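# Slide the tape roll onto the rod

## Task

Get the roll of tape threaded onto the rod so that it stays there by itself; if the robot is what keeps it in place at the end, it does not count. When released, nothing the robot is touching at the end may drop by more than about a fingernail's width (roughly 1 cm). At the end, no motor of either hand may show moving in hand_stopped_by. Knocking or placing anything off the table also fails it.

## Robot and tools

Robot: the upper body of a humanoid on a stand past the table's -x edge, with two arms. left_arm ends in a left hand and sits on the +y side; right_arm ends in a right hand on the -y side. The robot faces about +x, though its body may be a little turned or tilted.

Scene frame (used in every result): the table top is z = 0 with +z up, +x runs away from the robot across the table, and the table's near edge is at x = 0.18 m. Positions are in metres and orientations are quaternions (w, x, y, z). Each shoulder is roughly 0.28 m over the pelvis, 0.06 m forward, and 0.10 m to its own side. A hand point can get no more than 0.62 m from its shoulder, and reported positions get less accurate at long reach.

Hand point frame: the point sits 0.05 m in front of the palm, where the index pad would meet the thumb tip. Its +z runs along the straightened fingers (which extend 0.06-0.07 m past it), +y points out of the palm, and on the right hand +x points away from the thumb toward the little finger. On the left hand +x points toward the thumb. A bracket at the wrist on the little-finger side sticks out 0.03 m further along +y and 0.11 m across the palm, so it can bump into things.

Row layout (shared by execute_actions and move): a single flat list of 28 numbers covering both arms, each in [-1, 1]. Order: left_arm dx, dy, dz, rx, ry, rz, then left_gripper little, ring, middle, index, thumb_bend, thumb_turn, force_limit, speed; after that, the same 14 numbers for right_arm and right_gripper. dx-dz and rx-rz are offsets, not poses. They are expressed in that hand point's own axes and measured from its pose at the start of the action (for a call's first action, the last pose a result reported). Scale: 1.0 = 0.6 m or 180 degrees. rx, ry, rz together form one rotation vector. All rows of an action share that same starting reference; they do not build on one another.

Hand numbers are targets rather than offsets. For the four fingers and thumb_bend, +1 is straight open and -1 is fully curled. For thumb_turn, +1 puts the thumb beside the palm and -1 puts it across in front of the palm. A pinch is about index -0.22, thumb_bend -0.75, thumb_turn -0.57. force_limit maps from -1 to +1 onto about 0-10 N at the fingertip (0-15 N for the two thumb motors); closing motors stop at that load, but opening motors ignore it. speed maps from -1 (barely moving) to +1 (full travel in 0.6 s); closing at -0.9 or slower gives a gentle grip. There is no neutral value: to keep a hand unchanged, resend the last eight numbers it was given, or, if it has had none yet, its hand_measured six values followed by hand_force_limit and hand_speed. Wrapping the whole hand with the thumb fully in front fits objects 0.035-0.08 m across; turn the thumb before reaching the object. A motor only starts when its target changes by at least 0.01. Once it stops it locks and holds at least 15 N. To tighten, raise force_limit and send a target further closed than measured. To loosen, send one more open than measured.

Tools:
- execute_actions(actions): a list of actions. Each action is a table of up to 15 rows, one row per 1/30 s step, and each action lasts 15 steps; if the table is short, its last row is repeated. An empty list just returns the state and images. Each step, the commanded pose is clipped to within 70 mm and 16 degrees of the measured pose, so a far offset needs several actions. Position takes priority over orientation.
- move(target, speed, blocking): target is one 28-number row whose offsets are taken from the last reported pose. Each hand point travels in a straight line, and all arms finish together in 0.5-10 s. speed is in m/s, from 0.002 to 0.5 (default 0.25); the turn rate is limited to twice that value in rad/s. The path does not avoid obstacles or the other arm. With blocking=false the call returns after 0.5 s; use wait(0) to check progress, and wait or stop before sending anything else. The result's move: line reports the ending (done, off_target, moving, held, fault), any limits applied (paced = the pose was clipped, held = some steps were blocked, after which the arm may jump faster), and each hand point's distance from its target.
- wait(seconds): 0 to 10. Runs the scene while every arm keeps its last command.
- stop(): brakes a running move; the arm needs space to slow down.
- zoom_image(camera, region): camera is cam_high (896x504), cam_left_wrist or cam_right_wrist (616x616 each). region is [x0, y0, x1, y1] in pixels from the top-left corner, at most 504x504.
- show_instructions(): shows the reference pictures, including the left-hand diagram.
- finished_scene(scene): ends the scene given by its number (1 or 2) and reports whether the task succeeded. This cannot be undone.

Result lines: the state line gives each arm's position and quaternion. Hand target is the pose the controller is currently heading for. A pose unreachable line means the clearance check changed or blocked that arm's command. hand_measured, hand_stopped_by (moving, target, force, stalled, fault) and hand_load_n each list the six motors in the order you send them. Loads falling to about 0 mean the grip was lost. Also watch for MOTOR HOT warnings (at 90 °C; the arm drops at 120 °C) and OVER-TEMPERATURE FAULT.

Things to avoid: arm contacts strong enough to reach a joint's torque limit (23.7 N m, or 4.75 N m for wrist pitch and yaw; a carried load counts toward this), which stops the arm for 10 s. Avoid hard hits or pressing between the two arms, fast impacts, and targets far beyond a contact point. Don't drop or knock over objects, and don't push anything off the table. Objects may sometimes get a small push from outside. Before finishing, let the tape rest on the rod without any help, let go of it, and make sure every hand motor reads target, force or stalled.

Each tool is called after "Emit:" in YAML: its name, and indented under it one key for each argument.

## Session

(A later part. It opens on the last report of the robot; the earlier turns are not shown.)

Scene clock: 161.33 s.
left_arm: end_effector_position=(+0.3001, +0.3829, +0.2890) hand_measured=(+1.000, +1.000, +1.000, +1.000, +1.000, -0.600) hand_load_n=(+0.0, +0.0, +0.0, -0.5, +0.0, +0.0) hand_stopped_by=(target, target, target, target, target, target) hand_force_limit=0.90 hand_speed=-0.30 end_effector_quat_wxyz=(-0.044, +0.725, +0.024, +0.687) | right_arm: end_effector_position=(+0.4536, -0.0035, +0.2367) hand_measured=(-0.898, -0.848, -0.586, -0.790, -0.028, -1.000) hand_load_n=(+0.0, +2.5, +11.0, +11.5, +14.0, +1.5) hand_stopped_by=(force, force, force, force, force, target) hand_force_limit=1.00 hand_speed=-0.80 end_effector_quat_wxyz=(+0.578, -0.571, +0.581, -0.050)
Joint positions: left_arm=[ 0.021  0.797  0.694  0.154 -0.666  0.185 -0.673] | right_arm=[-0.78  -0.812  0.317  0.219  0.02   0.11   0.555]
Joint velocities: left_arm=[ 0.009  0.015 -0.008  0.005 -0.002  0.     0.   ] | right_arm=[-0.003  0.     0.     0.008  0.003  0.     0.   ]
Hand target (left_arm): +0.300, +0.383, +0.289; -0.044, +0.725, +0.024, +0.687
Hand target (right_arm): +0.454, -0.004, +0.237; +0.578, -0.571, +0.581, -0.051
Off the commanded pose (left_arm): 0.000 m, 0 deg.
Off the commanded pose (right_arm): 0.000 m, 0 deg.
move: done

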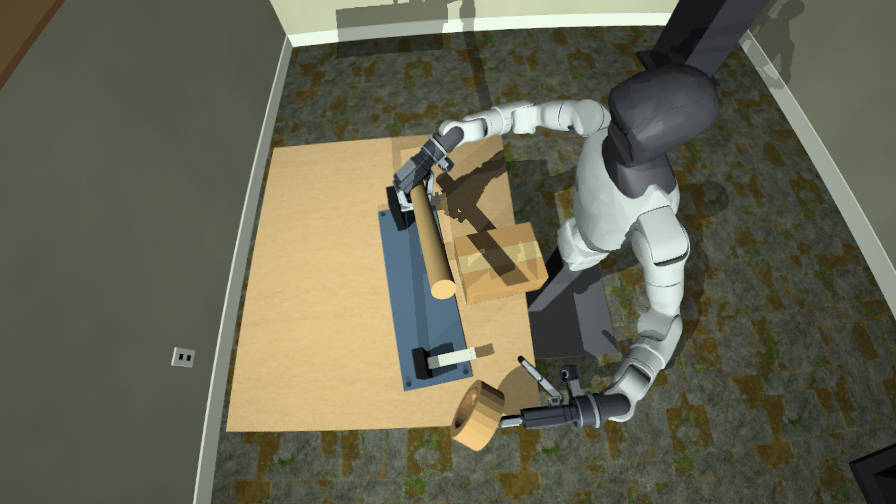

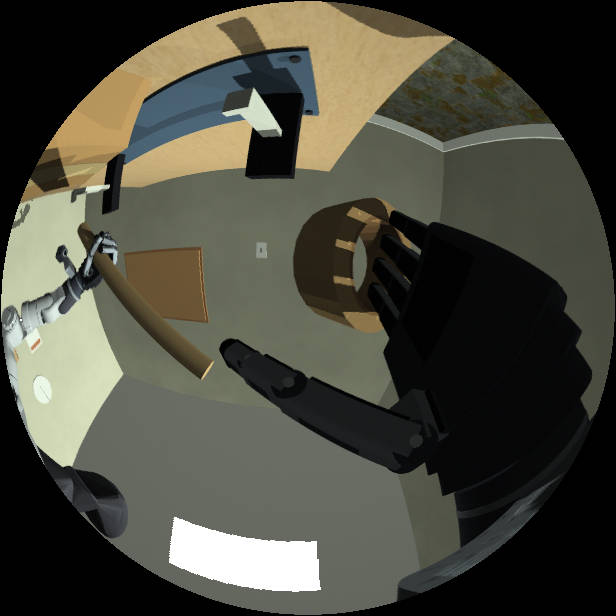

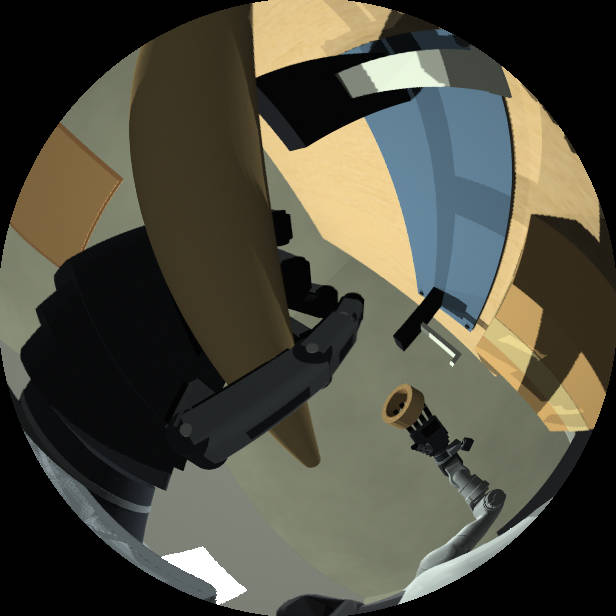

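Emit:
move:
  target: [0,0,0,0,0.14,0,1,1,1,0.6,1,-0.6,0.9,-0.9,0,0,0,0,0,0,-1,-1,-1,-1,-0.4,-1,1,-0.8]
  speed: 0.08

Emit:
zoom_image:
  camera: "cam_high"
  region: [430,350,610,470]

Scene clock: 168.67 s.
left_arm: end_effector_position=(+0.2978, +0.3866, +0.2867) hand_measured=(+1.000, +1.000, +1.000, +0.600, +1.000, -0.600) hand_load_n=(+0.0, +0.0, +0.0, -0.5, +0.0, +0.0) hand_stopped_by=(target, target, target, target, target, target) hand_force_limit=0.90 hand_speed=-0.90 end_effector_quat_wxyz=(-0.043, +0.556, +0.027, +0.829) | right_arm: end_effector_position=(+0.4536, -0.0035, +0.2367) hand_measured=(-0.898, -0.848, -0.586, -0.790, -0.028, -1.000) hand_load_n=(+0.0, +2.5, +11.0, +11.5, +14.0, +1.5) hand_stopped_by=(force, force, force, force, force, target) hand_force_limit=1.00 hand_speed=-0.80 end_effector_quat_wxyz=(+0.578, -0.571, +0.581, -0.050)
Joint positions: left_arm=[-0.437  0.64   0.723  1.028 -0.675 -0.618 -1.133] | right_arm=[-0.78  -0.812  0.317  0.219  0.02   0.11   0.555]
Joint velocities: left_arm=[-0.02   0.025  0.035  0.054  0.    -0.029 -0.04 ] | right_arm=[-0.006  0.002  0.003 -0.008 -0.003  0.     0.   ]
Hand target (left_arm): +0.297, +0.388, +0.289; -0.044, +0.553, +0.027, +0.831
Hand target (right_arm): +0.454, -0.004, +0.237; +0.578, -0.571, +0.581, -0.050
Off the commanded pose (left_arm): 0.005 m, 2 deg.
Off the commanded pose (right_arm): 0.000 m, 0 deg.
move: off_target (left_arm)

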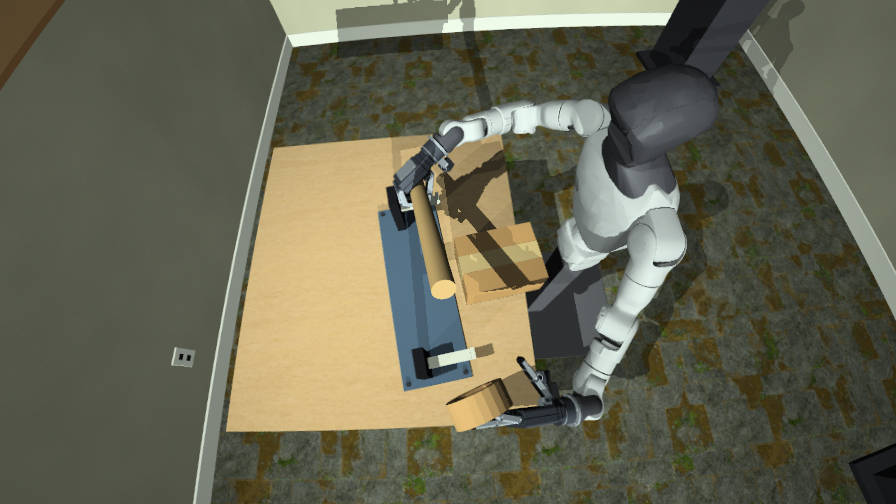

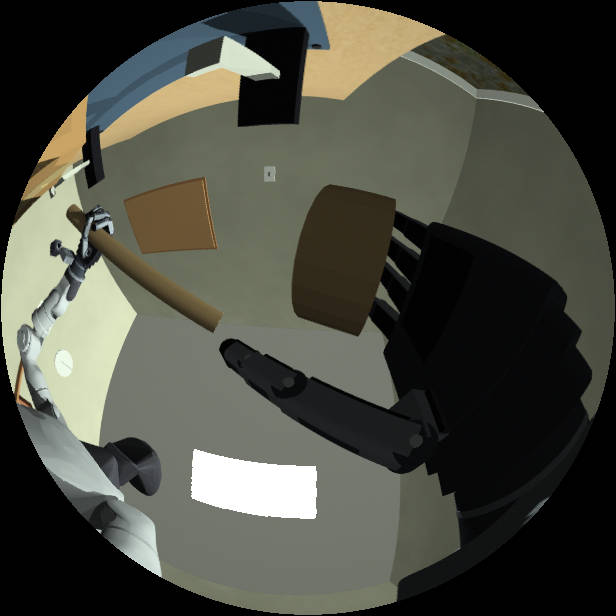

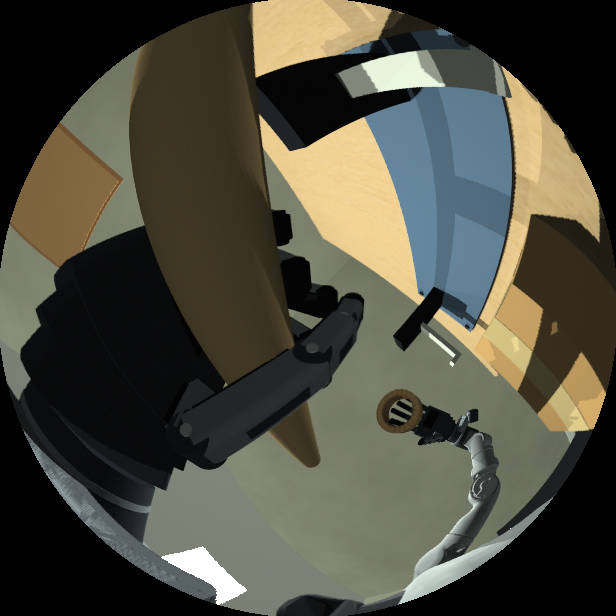

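Region (430, 350, 610, 470) of cam_high's 896x504 image, scaled by 2.800, with more detail than that image has.

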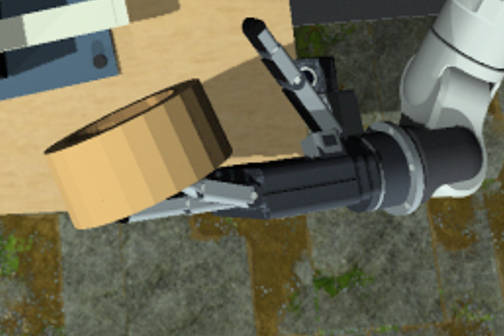

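Good; now pinching.

Emit:
move:
  target: [0,0,0,0,0,0,1,1,1,0.2,-0.9,-0.6,0.9,-0.8,0,0,0,0,0,0,-1,-1,-1,-1,-0.4,-1,1,-0.8]

Emit:
move:
  target: [0,0,0,0,0,0,1,1,1,-0.5,-0.9,-0.6,0.9,-0.8,0,0,0,0,0,0,-1,-1,-1,-1,-0.4,-1,1,-0.8]

Emit:
move:
  target: [0,0,0,0,-0.1,0,1,1,1,-0.5,-0.9,-0.6,0.9,-0.8,0,0,0,0,0,0,-1,-1,-1,-1,-0.4,-1,1,-0.8]
  speed: 0.15

Emit:
zoom_image:
  camera: "cam_high"
  region: [380,250,620,470]

Scene clock: 180.63 s.
left_arm: end_effector_position=(+0.2977, +0.3868, +0.2870) hand_measured=(+1.000, +1.000, +1.000, +0.200, -0.134, -0.600) hand_load_n=(+0.0, +0.0, +0.0, +0.5, +2.5, +0.0) hand_stopped_by=(target, target, target, target, moving, target) hand_force_limit=0.90 hand_speed=-0.80 end_effector_quat_wxyz=(-0.043, +0.556, +0.027, +0.830) | right_arm: end_effector_position=(+0.4536, -0.0035, +0.2367) hand_measured=(-0.898, -0.848, -0.586, -0.790, -0.028, -1.000) hand_load_n=(+0.0, +2.5, +11.0, +11.5, +14.0, +1.5) hand_stopped_by=(force, force, force, force, force, target) hand_force_limit=1.00 hand_speed=-0.80 end_effector_quat_wxyz=(+0.578, -0.571, +0.581, -0.050)
Joint positions: left_arm=[-0.439  0.641  0.724  1.031 -0.675 -0.619 -1.135] | right_arm=[-0.78  -0.812  0.317  0.219  0.02   0.11   0.555]
Joint velocities: left_arm=[ 0.003  0.012 -0.003  0.008  0.009  0.     0.   ] | right_arm=[ 0.005 -0.002  0.    -0.005  0.003  0.     0.   ]
Hand target (left_arm): +0.298, +0.387, +0.287; -0.043, +0.556, +0.027, +0.829
Hand target (right_arm): +0.454, -0.004, +0.237; +0.578, -0.571, +0.581, -0.050
Off the commanded pose (left_arm): 0.000 m, 0 deg.
Off the commanded pose (right_arm): 0.000 m, 0 deg.
move: moving (left_arm; no rest 5 s after the path's end)

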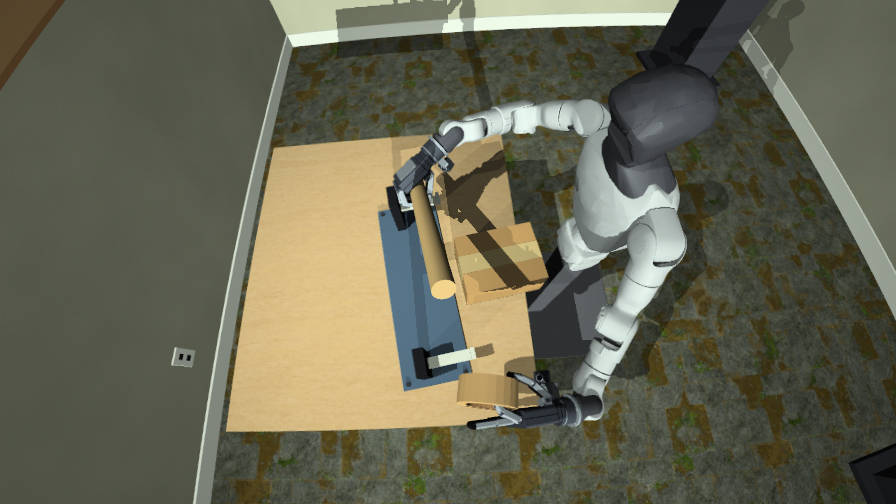

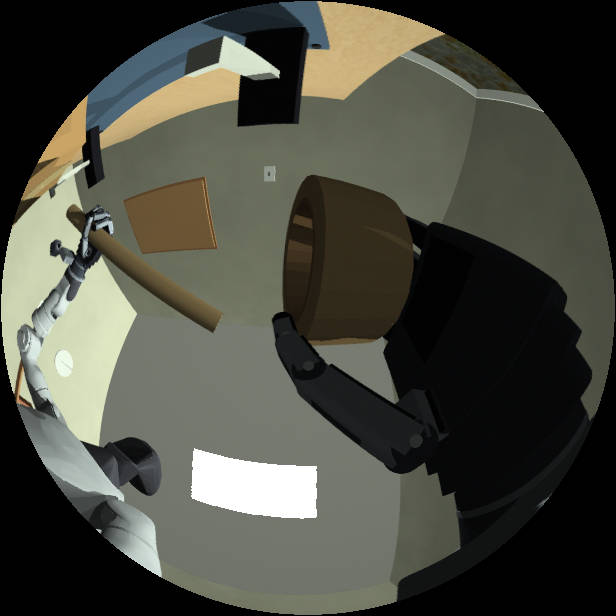

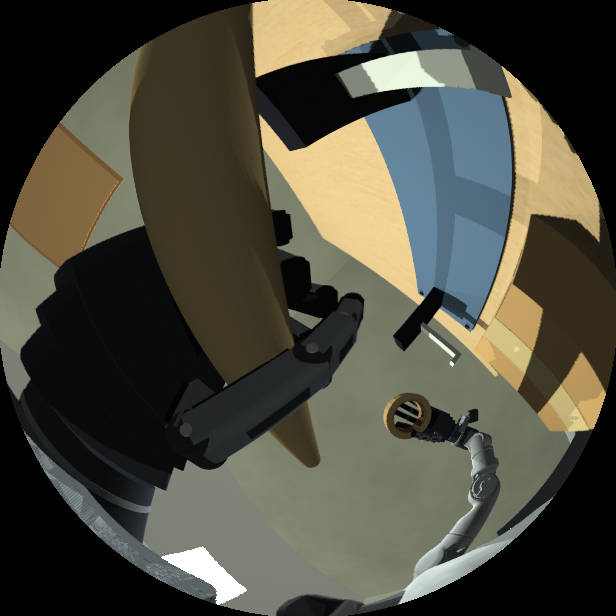

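Scene clock: 181.57 s.
left_arm: end_effector_position=(+0.2977, +0.3868, +0.2870) hand_measured=(+1.000, +1.000, +1.000, -0.018, -0.198, -0.600) hand_load_n=(+0.0, +0.0, +0.0, +9.0, +21.0, -4.0) hand_stopped_by=(target, target, target, force, force, target) hand_force_limit=0.90 hand_speed=-0.80 end_effector_quat_wxyz=(-0.043, +0.556, +0.027, +0.830) | right_arm: end_effector_position=(+0.4536, -0.0035, +0.2367) hand_measured=(-0.898, -0.848, -0.586, -0.790, -0.028, -1.000) hand_load_n=(+0.0, +2.5, +11.0, +11.5, +14.0, +1.5) hand_stopped_by=(force, force, force, force, force, target) hand_force_limit=1.00 hand_speed=-0.80 end_effector_quat_wxyz=(+0.578, -0.571, +0.581, -0.050)
Joint positions: left_arm=[-0.439  0.641  0.724  1.031 -0.675 -0.619 -1.135] | right_arm=[-0.78  -0.812  0.317  0.219  0.02   0.11   0.555]
Joint velocities: left_arm=[ 0.008 -0.002  0.002 -0.002  0.     0.     0.   ] | right_arm=[ 0.    -0.002  0.003  0.     0.005  0.     0.   ]
Hand target (left_arm): +0.298, +0.387, +0.287; -0.043, +0.556, +0.027, +0.830
Hand target (right_arm): +0.454, -0.004, +0.237; +0.578, -0.571, +0.581, -0.050
Off the commanded pose (left_arm): 0.000 m, 0 deg.
Off the commanded pose (right_arm): 0.000 m, 0 deg.
move: done

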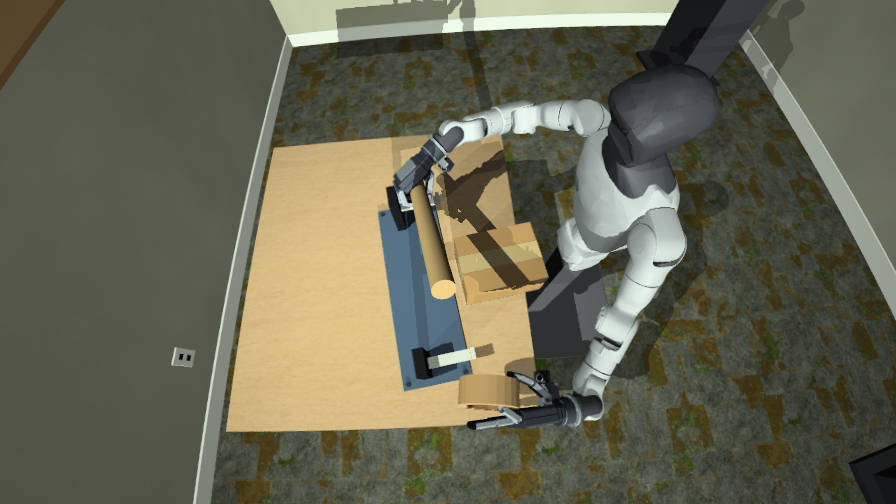

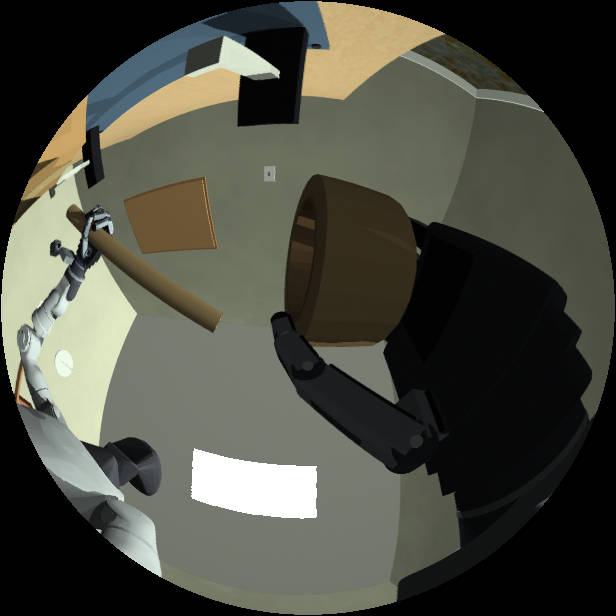

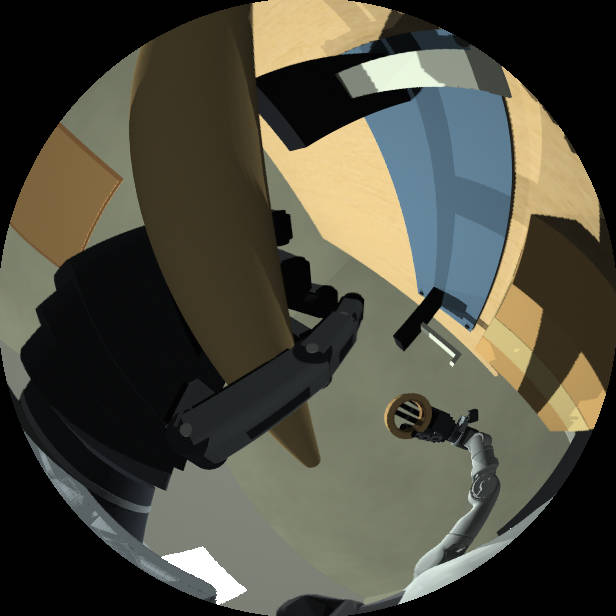

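Scene clock: 182.93 s.
left_arm: end_effector_position=(+0.3005, +0.3827, +0.2868) hand_measured=(+1.000, +1.000, +1.000, -0.018, -0.198, -0.600) hand_load_n=(+0.0, +0.0, +0.0, +9.5, +21.0, -4.0) hand_stopped_by=(target, target, target, force, force, target) hand_force_limit=0.90 hand_speed=-0.80 end_effector_quat_wxyz=(-0.043, +0.683, +0.022, +0.729) | right_arm: end_effector_position=(+0.4536, -0.0035, +0.2367) hand_measured=(-0.898, -0.848, -0.586, -0.790, -0.028, -1.000) hand_load_n=(+0.0, +2.5, +11.0, +11.5, +14.0, +1.5) hand_stopped_by=(force, force, force, force, force, target) hand_force_limit=1.00 hand_speed=-0.80 end_effector_quat_wxyz=(+0.578, -0.571, +0.581, -0.050)
Joint positions: left_arm=[-0.057  0.727  0.659  0.31  -0.646 -0.033 -0.743] | right_arm=[-0.78  -0.812  0.317  0.219  0.02   0.11   0.555]
Joint velocities: left_arm=[ 0.005 -0.014  0.023  0.     0.012  0.011  0.   ] | right_arm=[ 0.006 -0.006  0.003  0.002 -0.009  0.     0.   ]
Hand target (left_arm): +0.300, +0.384, +0.288; -0.044, +0.683, +0.024, +0.729
Hand target (right_arm): +0.454, -0.004, +0.237; +0.578, -0.571, +0.581, -0.050
Off the commanded pose (left_arm): 0.005 m, 2 deg.
Off the commanded pose (right_arm): 0.000 m, 0 deg.
move: off_target (left_arm)

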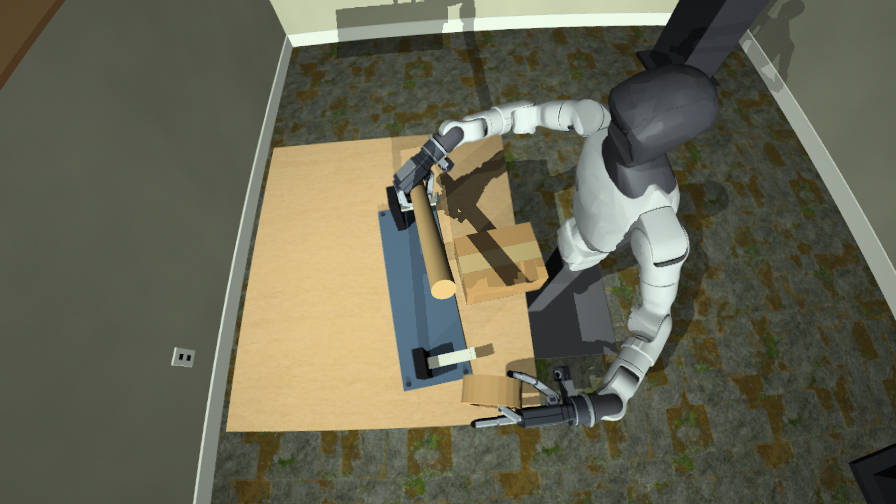

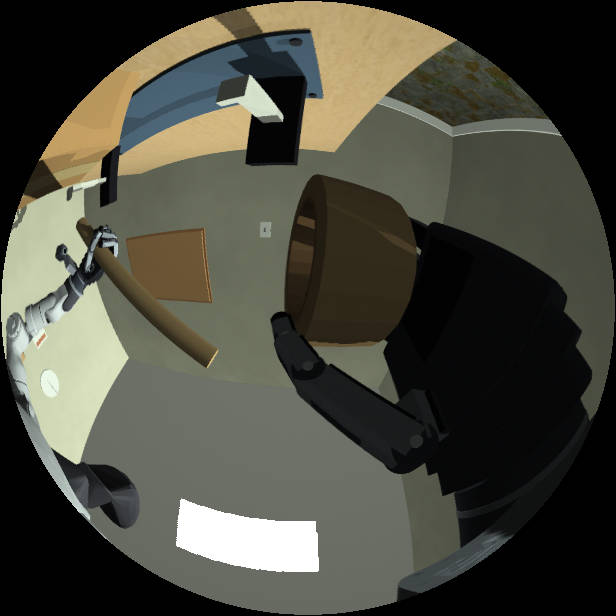

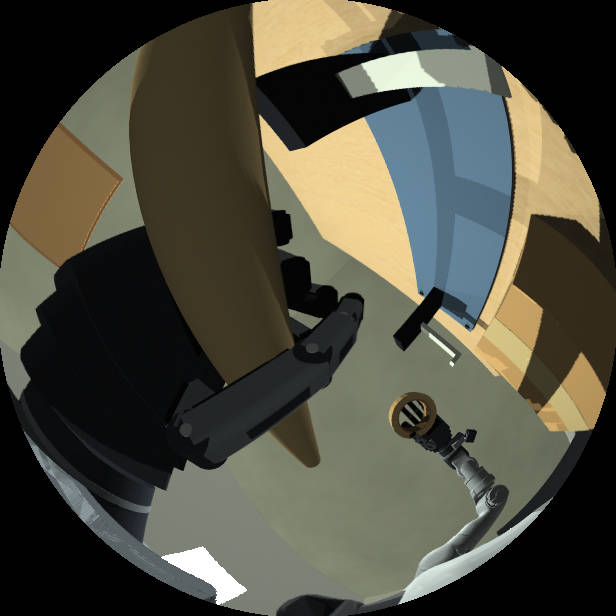

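Region (380, 250, 620, 470) of cam_high's 896x504 image, scaled by 2.100, with more detail than that image has; it fills the top 462 rows of this view, and the rest is white.

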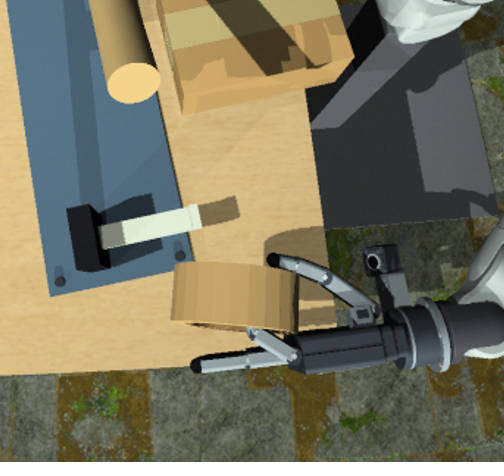

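Emit:
move:
  target: [0.22,0.06,0.08,0,0,0.2,1,1,1,-0.5,-0.9,-0.6,0.9,-0.8,0.066,0.078,0.036,0,0,0,-1,-1,-1,-1,-0.4,-1,1,-0.8]
  speed: 0.15

Scene clock: 193.97 s.
left_arm: end_effector_position=(+0.3436, +0.3351, +0.4242) hand_measured=(+1.000, +1.000, +1.000, -0.018, -0.198, -0.600) hand_load_n=(+0.0, +0.0, +0.0, +9.5, +21.0, -4.0) hand_stopped_by=(target, target, target, force, force, target) hand_force_limit=0.90 hand_speed=-0.80 end_effector_quat_wxyz=(-0.262, +0.647, -0.195, +0.688) | right_arm: end_effector_position=(+0.4557, -0.0056, +0.1733) hand_measured=(-0.898, -0.848, -0.586, -0.790, -0.028, -1.000) hand_load_n=(+0.0, +2.5, +11.0, +11.5, +14.0, +1.5) hand_stopped_by=(force, force, force, force, force, target) hand_force_limit=1.00 hand_speed=-0.80 end_effector_quat_wxyz=(+0.580, -0.565, +0.585, -0.050)
Joint positions: left_arm=[-0.114  1.251  0.675 -0.141 -0.56   0.321 -0.436] | right_arm=[-0.743 -0.7    0.401  0.53  -0.048 -0.183  0.406]
Joint velocities: left_arm=[-0.002  0.003 -0.002  0.003  0.008  0.     0.   ] | right_arm=[ 0.009 -0.008  0.015 -0.009 -0.003  0.     0.   ]
Hand target (left_arm): +0.344, +0.336, +0.423; -0.263, +0.649, -0.195, +0.687
Hand target (right_arm): +0.456, -0.005, +0.173; +0.580, -0.567, +0.583, -0.051
Off the commanded pose (left_arm): 0.012 m, 2 deg.
Off the commanded pose (right_arm): 0.004 m, 1 deg.
move: off_target (left_arm, right_arm)

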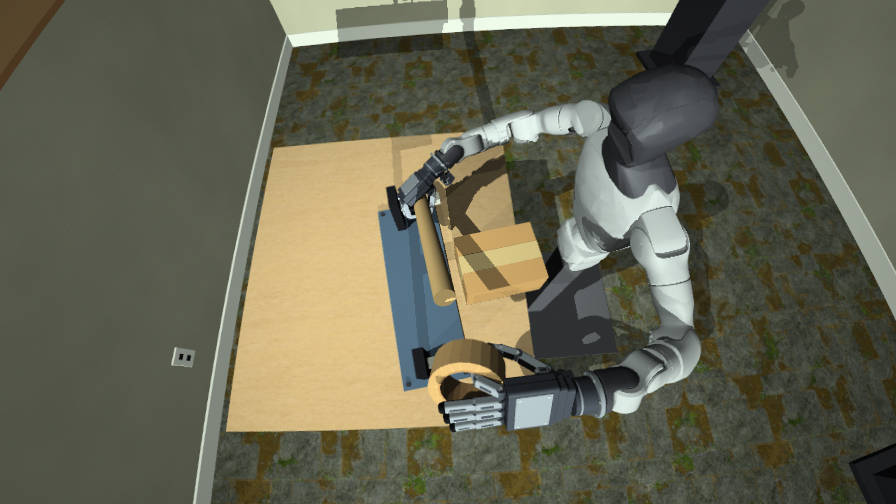

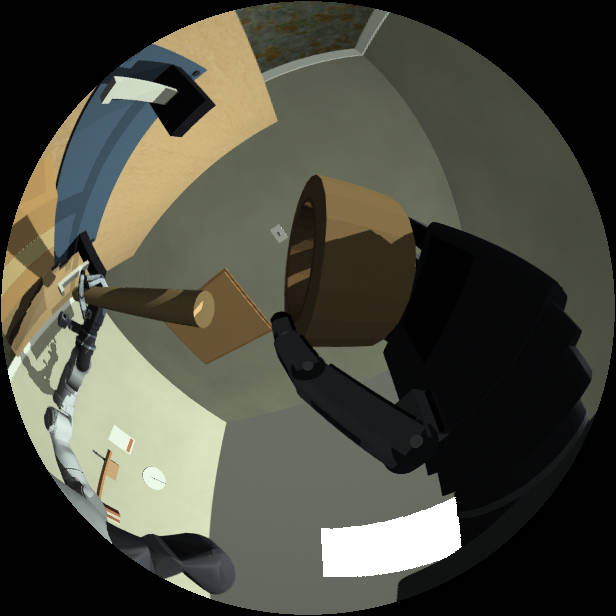

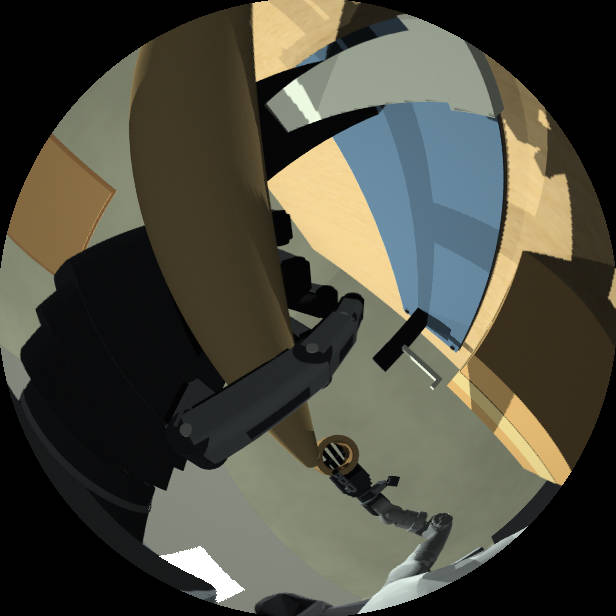

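Emit:
move:
  target: [0.045,0.06,0.05,0,0,0,1,1,1,-0.5,-0.9,-0.6,0.9,-0.8,0,0,0,0,0,0,-1,-1,-1,-1,-0.4,-1,1,-0.8]
  speed: 0.1

Scene clock: 211.10 s.
left_arm: end_effector_position=(+0.3749, +0.2920, +0.4233) hand_measured=(+1.000, +1.000, +1.000, -0.018, -0.198, -0.600) hand_load_n=(+0.0, +0.0, +0.0, +9.5, +21.0, -4.0) hand_stopped_by=(target, target, target, force, force, target) hand_force_limit=0.90 hand_speed=-0.80 end_effector_quat_wxyz=(-0.263, +0.649, -0.196, +0.687) | right_arm: end_effector_position=(+0.4558, -0.0056, +0.1733) hand_measured=(-0.898, -0.848, -0.586, -0.790, -0.028, -1.000) hand_load_n=(+0.0, +2.5, +11.0, +11.5, +14.0, +1.5) hand_stopped_by=(force, force, force, force, force, target) hand_force_limit=1.00 hand_speed=-0.80 end_effector_quat_wxyz=(+0.580, -0.565, +0.585, -0.050)
Joint positions: left_arm=[-0.306  1.283  0.427 -0.298 -0.602  0.502 -0.21 ] | right_arm=[-0.743 -0.7    0.401  0.53  -0.048 -0.183  0.406]
Joint velocities: left_arm=[-0.002 -0.014 -0.023 -0.006  0.     0.009  0.   ] | right_arm=[-0.008  0.003 -0.011 -0.008  0.002  0.     0.   ]
Hand target (left_arm): +0.375, +0.292, +0.423; -0.263, +0.649, -0.196, +0.686
Hand target (right_arm): +0.456, -0.006, +0.173; +0.580, -0.565, +0.585, -0.050
Off the commanded pose (left_arm): 0.003 m, 0 deg.
Off the commanded pose (right_arm): 0.000 m, 0 deg.
move: done

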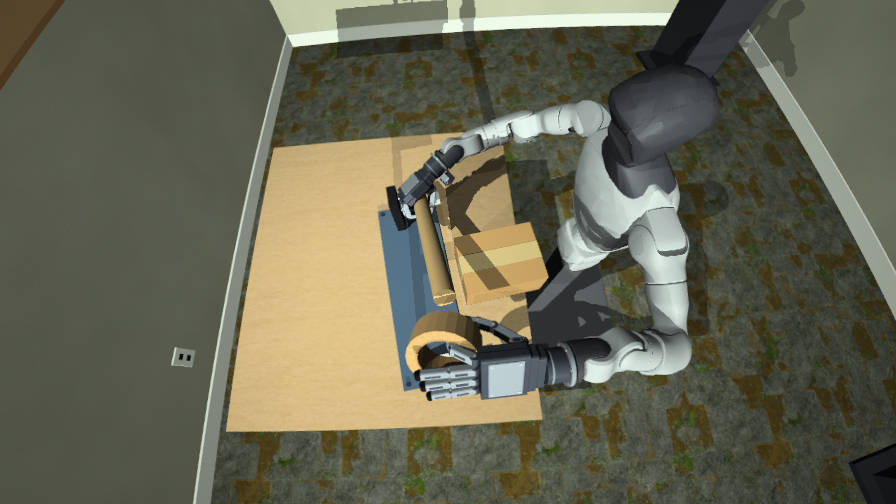

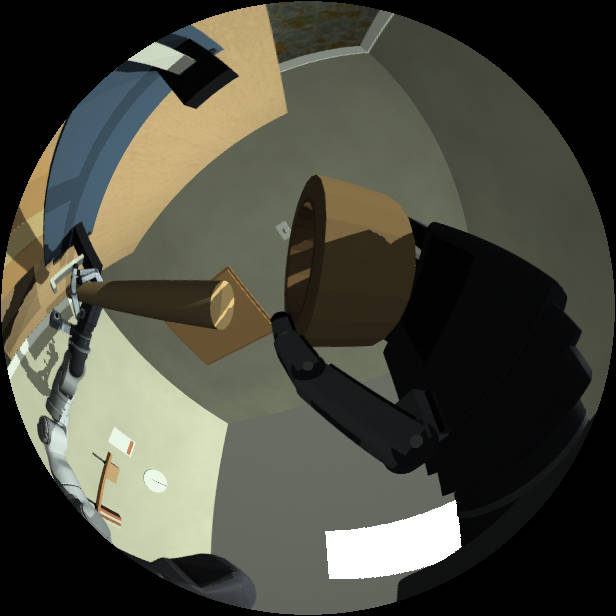

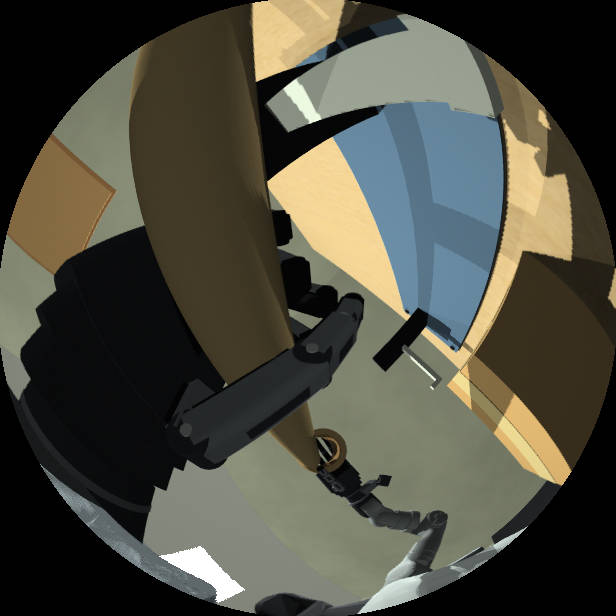

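Emit:
move:
  target: [0.05,0.03,-0.02,0,0,0,1,1,1,-0.5,-0.9,-0.6,0.9,-0.8,0,0,0,0,0,0,-1,-1,-1,-1,-0.4,-1,1,-0.8]
  speed: 0.08

Emit:
zoom_image:
  camera: "cam_right_wrist"
  region: [270,400,370,500]

Scene clock: 216.23 s.
left_arm: end_effector_position=(+0.3636, +0.2589, +0.4317) hand_measured=(+1.000, +1.000, +1.000, -0.018, -0.198, -0.600) hand_load_n=(+0.0, +0.0, +0.0, +9.5, +21.0, -4.0) hand_stopped_by=(target, target, target, force, force, target) hand_force_limit=0.90 hand_speed=-0.80 end_effector_quat_wxyz=(-0.264, +0.650, -0.200, +0.684) | right_arm: end_effector_position=(+0.4558, -0.0056, +0.1733) hand_measured=(-0.898, -0.848, -0.586, -0.790, -0.028, -1.000) hand_load_n=(+0.0, +2.5, +11.0, +11.5, +14.0, +1.5) hand_stopped_by=(force, force, force, force, force, target) hand_force_limit=1.00 hand_speed=-0.80 end_effector_quat_wxyz=(+0.580, -0.565, +0.585, -0.050)
Joint positions: left_arm=[-0.313  1.296  0.487 -0.529 -0.7    0.729 -0.096] | right_arm=[-0.743 -0.7    0.401  0.53  -0.048 -0.183  0.406]
Joint velocities: left_arm=[-0.002  0.005  0.    -0.003  0.     0.018  0.   ] | right_arm=[-0.003  0.003 -0.023  0.002  0.     0.     0.   ]
Hand target (left_arm): +0.363, +0.258, +0.433; -0.264, +0.649, -0.199, +0.685
Hand target (right_arm): +0.456, -0.006, +0.173; +0.580, -0.565, +0.585, -0.050
Off the commanded pose (left_arm): 0.003 m, 1 deg.
Off the commanded pose (right_arm): 0.000 m, 0 deg.
move: done

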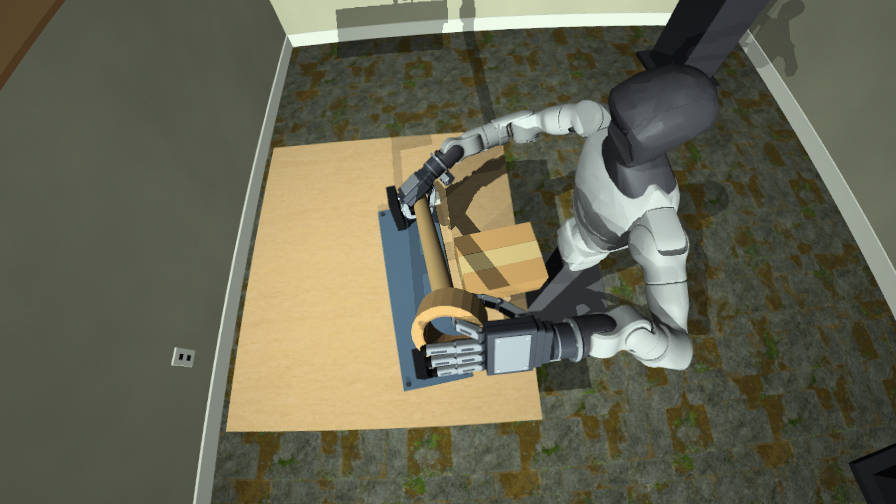

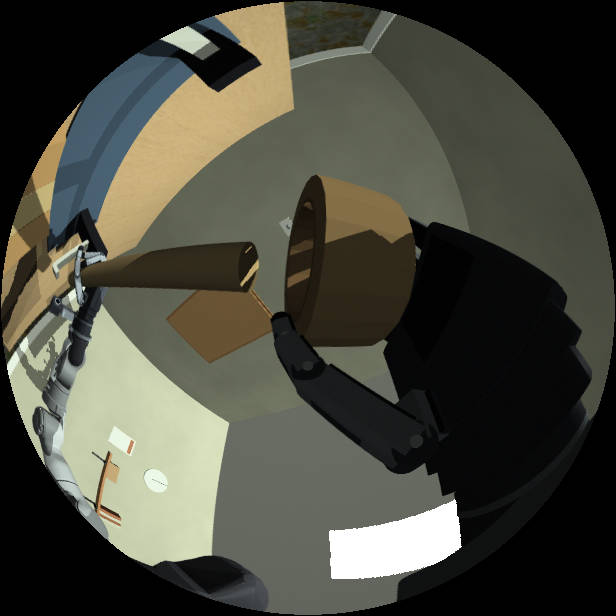

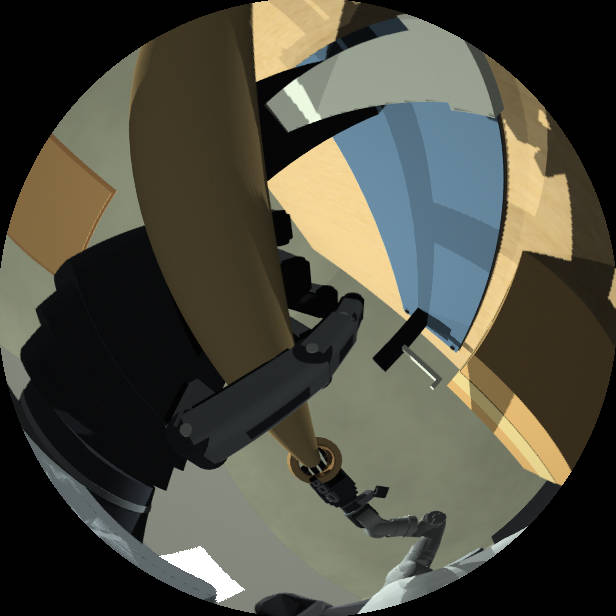

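Region (270, 400, 370, 500) of cam_right_wrist's 616x616 image, scaled by 5.040, with more detail than that image has.

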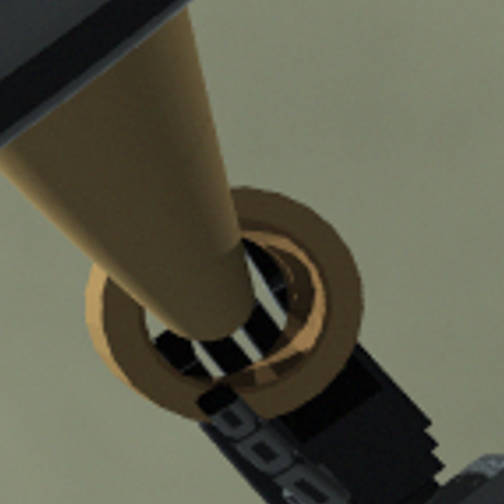

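Emit:
move:
  target: [0.01,0.11,0.005,0,0,0,1,1,1,-0.5,-0.9,-0.6,0.9,-0.8,0,0,0,0,0,0,-1,-1,-1,-1,-0.4,-1,1,-0.8]
  speed: 0.05

Emit:
zoom_image:
  camera: "cam_high"
  region: [380,240,560,380]

Scene clock: 222.60 s.
left_arm: end_effector_position=(+0.3734, +0.2183, +0.4001) hand_measured=(+1.000, +1.000, +1.000, -0.018, -0.198, -0.600) hand_load_n=(+0.0, +0.0, +0.0, +10.5, +20.5, -4.0) hand_stopped_by=(target, target, target, force, force, target) hand_force_limit=0.90 hand_speed=-0.80 end_effector_quat_wxyz=(-0.286, +0.647, -0.186, +0.682) | right_arm: end_effector_position=(+0.4567, -0.0137, +0.1671) hand_measured=(-0.898, -0.848, -0.586, -0.790, -0.028, -1.000) hand_load_n=(+0.5, +3.5, +11.0, +9.0, +14.5, +0.5) hand_stopped_by=(force, force, force, force, force, target) hand_force_limit=1.00 hand_speed=-0.80 end_effector_quat_wxyz=(+0.571, -0.564, +0.594, -0.056)
Joint positions: left_arm=[-0.422  1.199  0.219 -0.754 -0.713  0.887  0.255] | right_arm=[-0.733 -0.709  0.401  0.538 -0.048 -0.174  0.406]
Joint velocities: left_arm=[ 0.012  0.    -0.021  0.003  0.008  0.     0.01 ] | right_arm=[ 0.     0.009  0.006 -0.014 -0.021  0.001  0.   ]
Hand target (left_arm): +0.371, +0.206, +0.394; -0.267, +0.651, -0.200, +0.682
Hand target (right_arm): +0.456, -0.006, +0.173; +0.580, -0.565, +0.585, -0.050
Off the commanded pose (left_arm): 0.015 m, 3 deg.
Off the commanded pose (right_arm): 0.010 m, 2 deg.
move: off_target (left_arm, right_arm)

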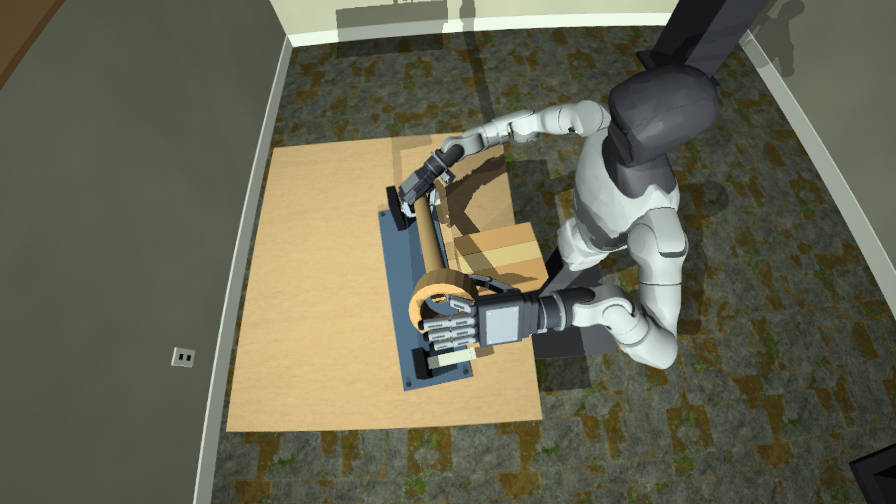

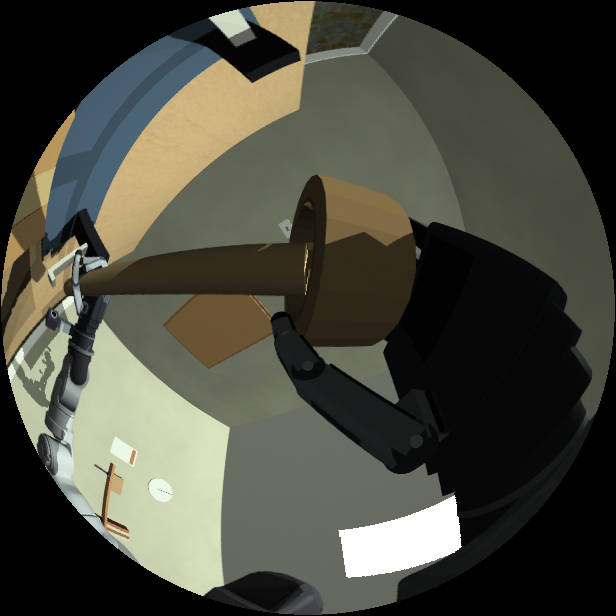

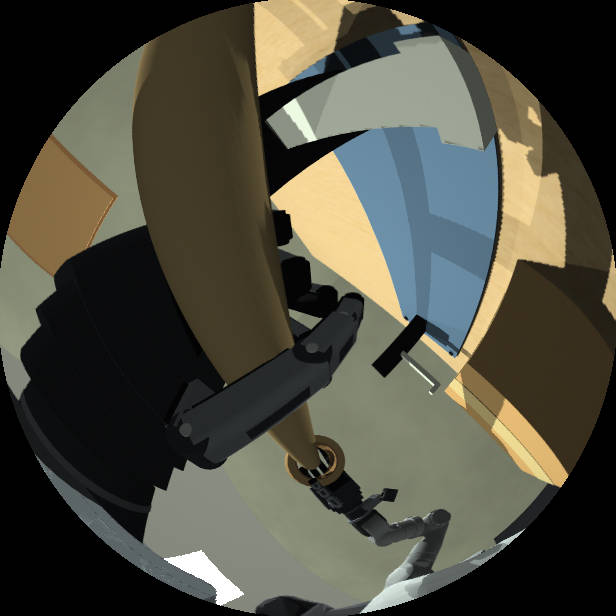

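Region (380, 240, 560, 380) of cam_high's 896x504 image, scaled by 2.800, with more detail than that image has.

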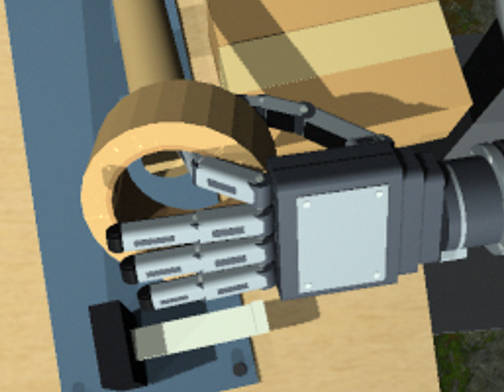

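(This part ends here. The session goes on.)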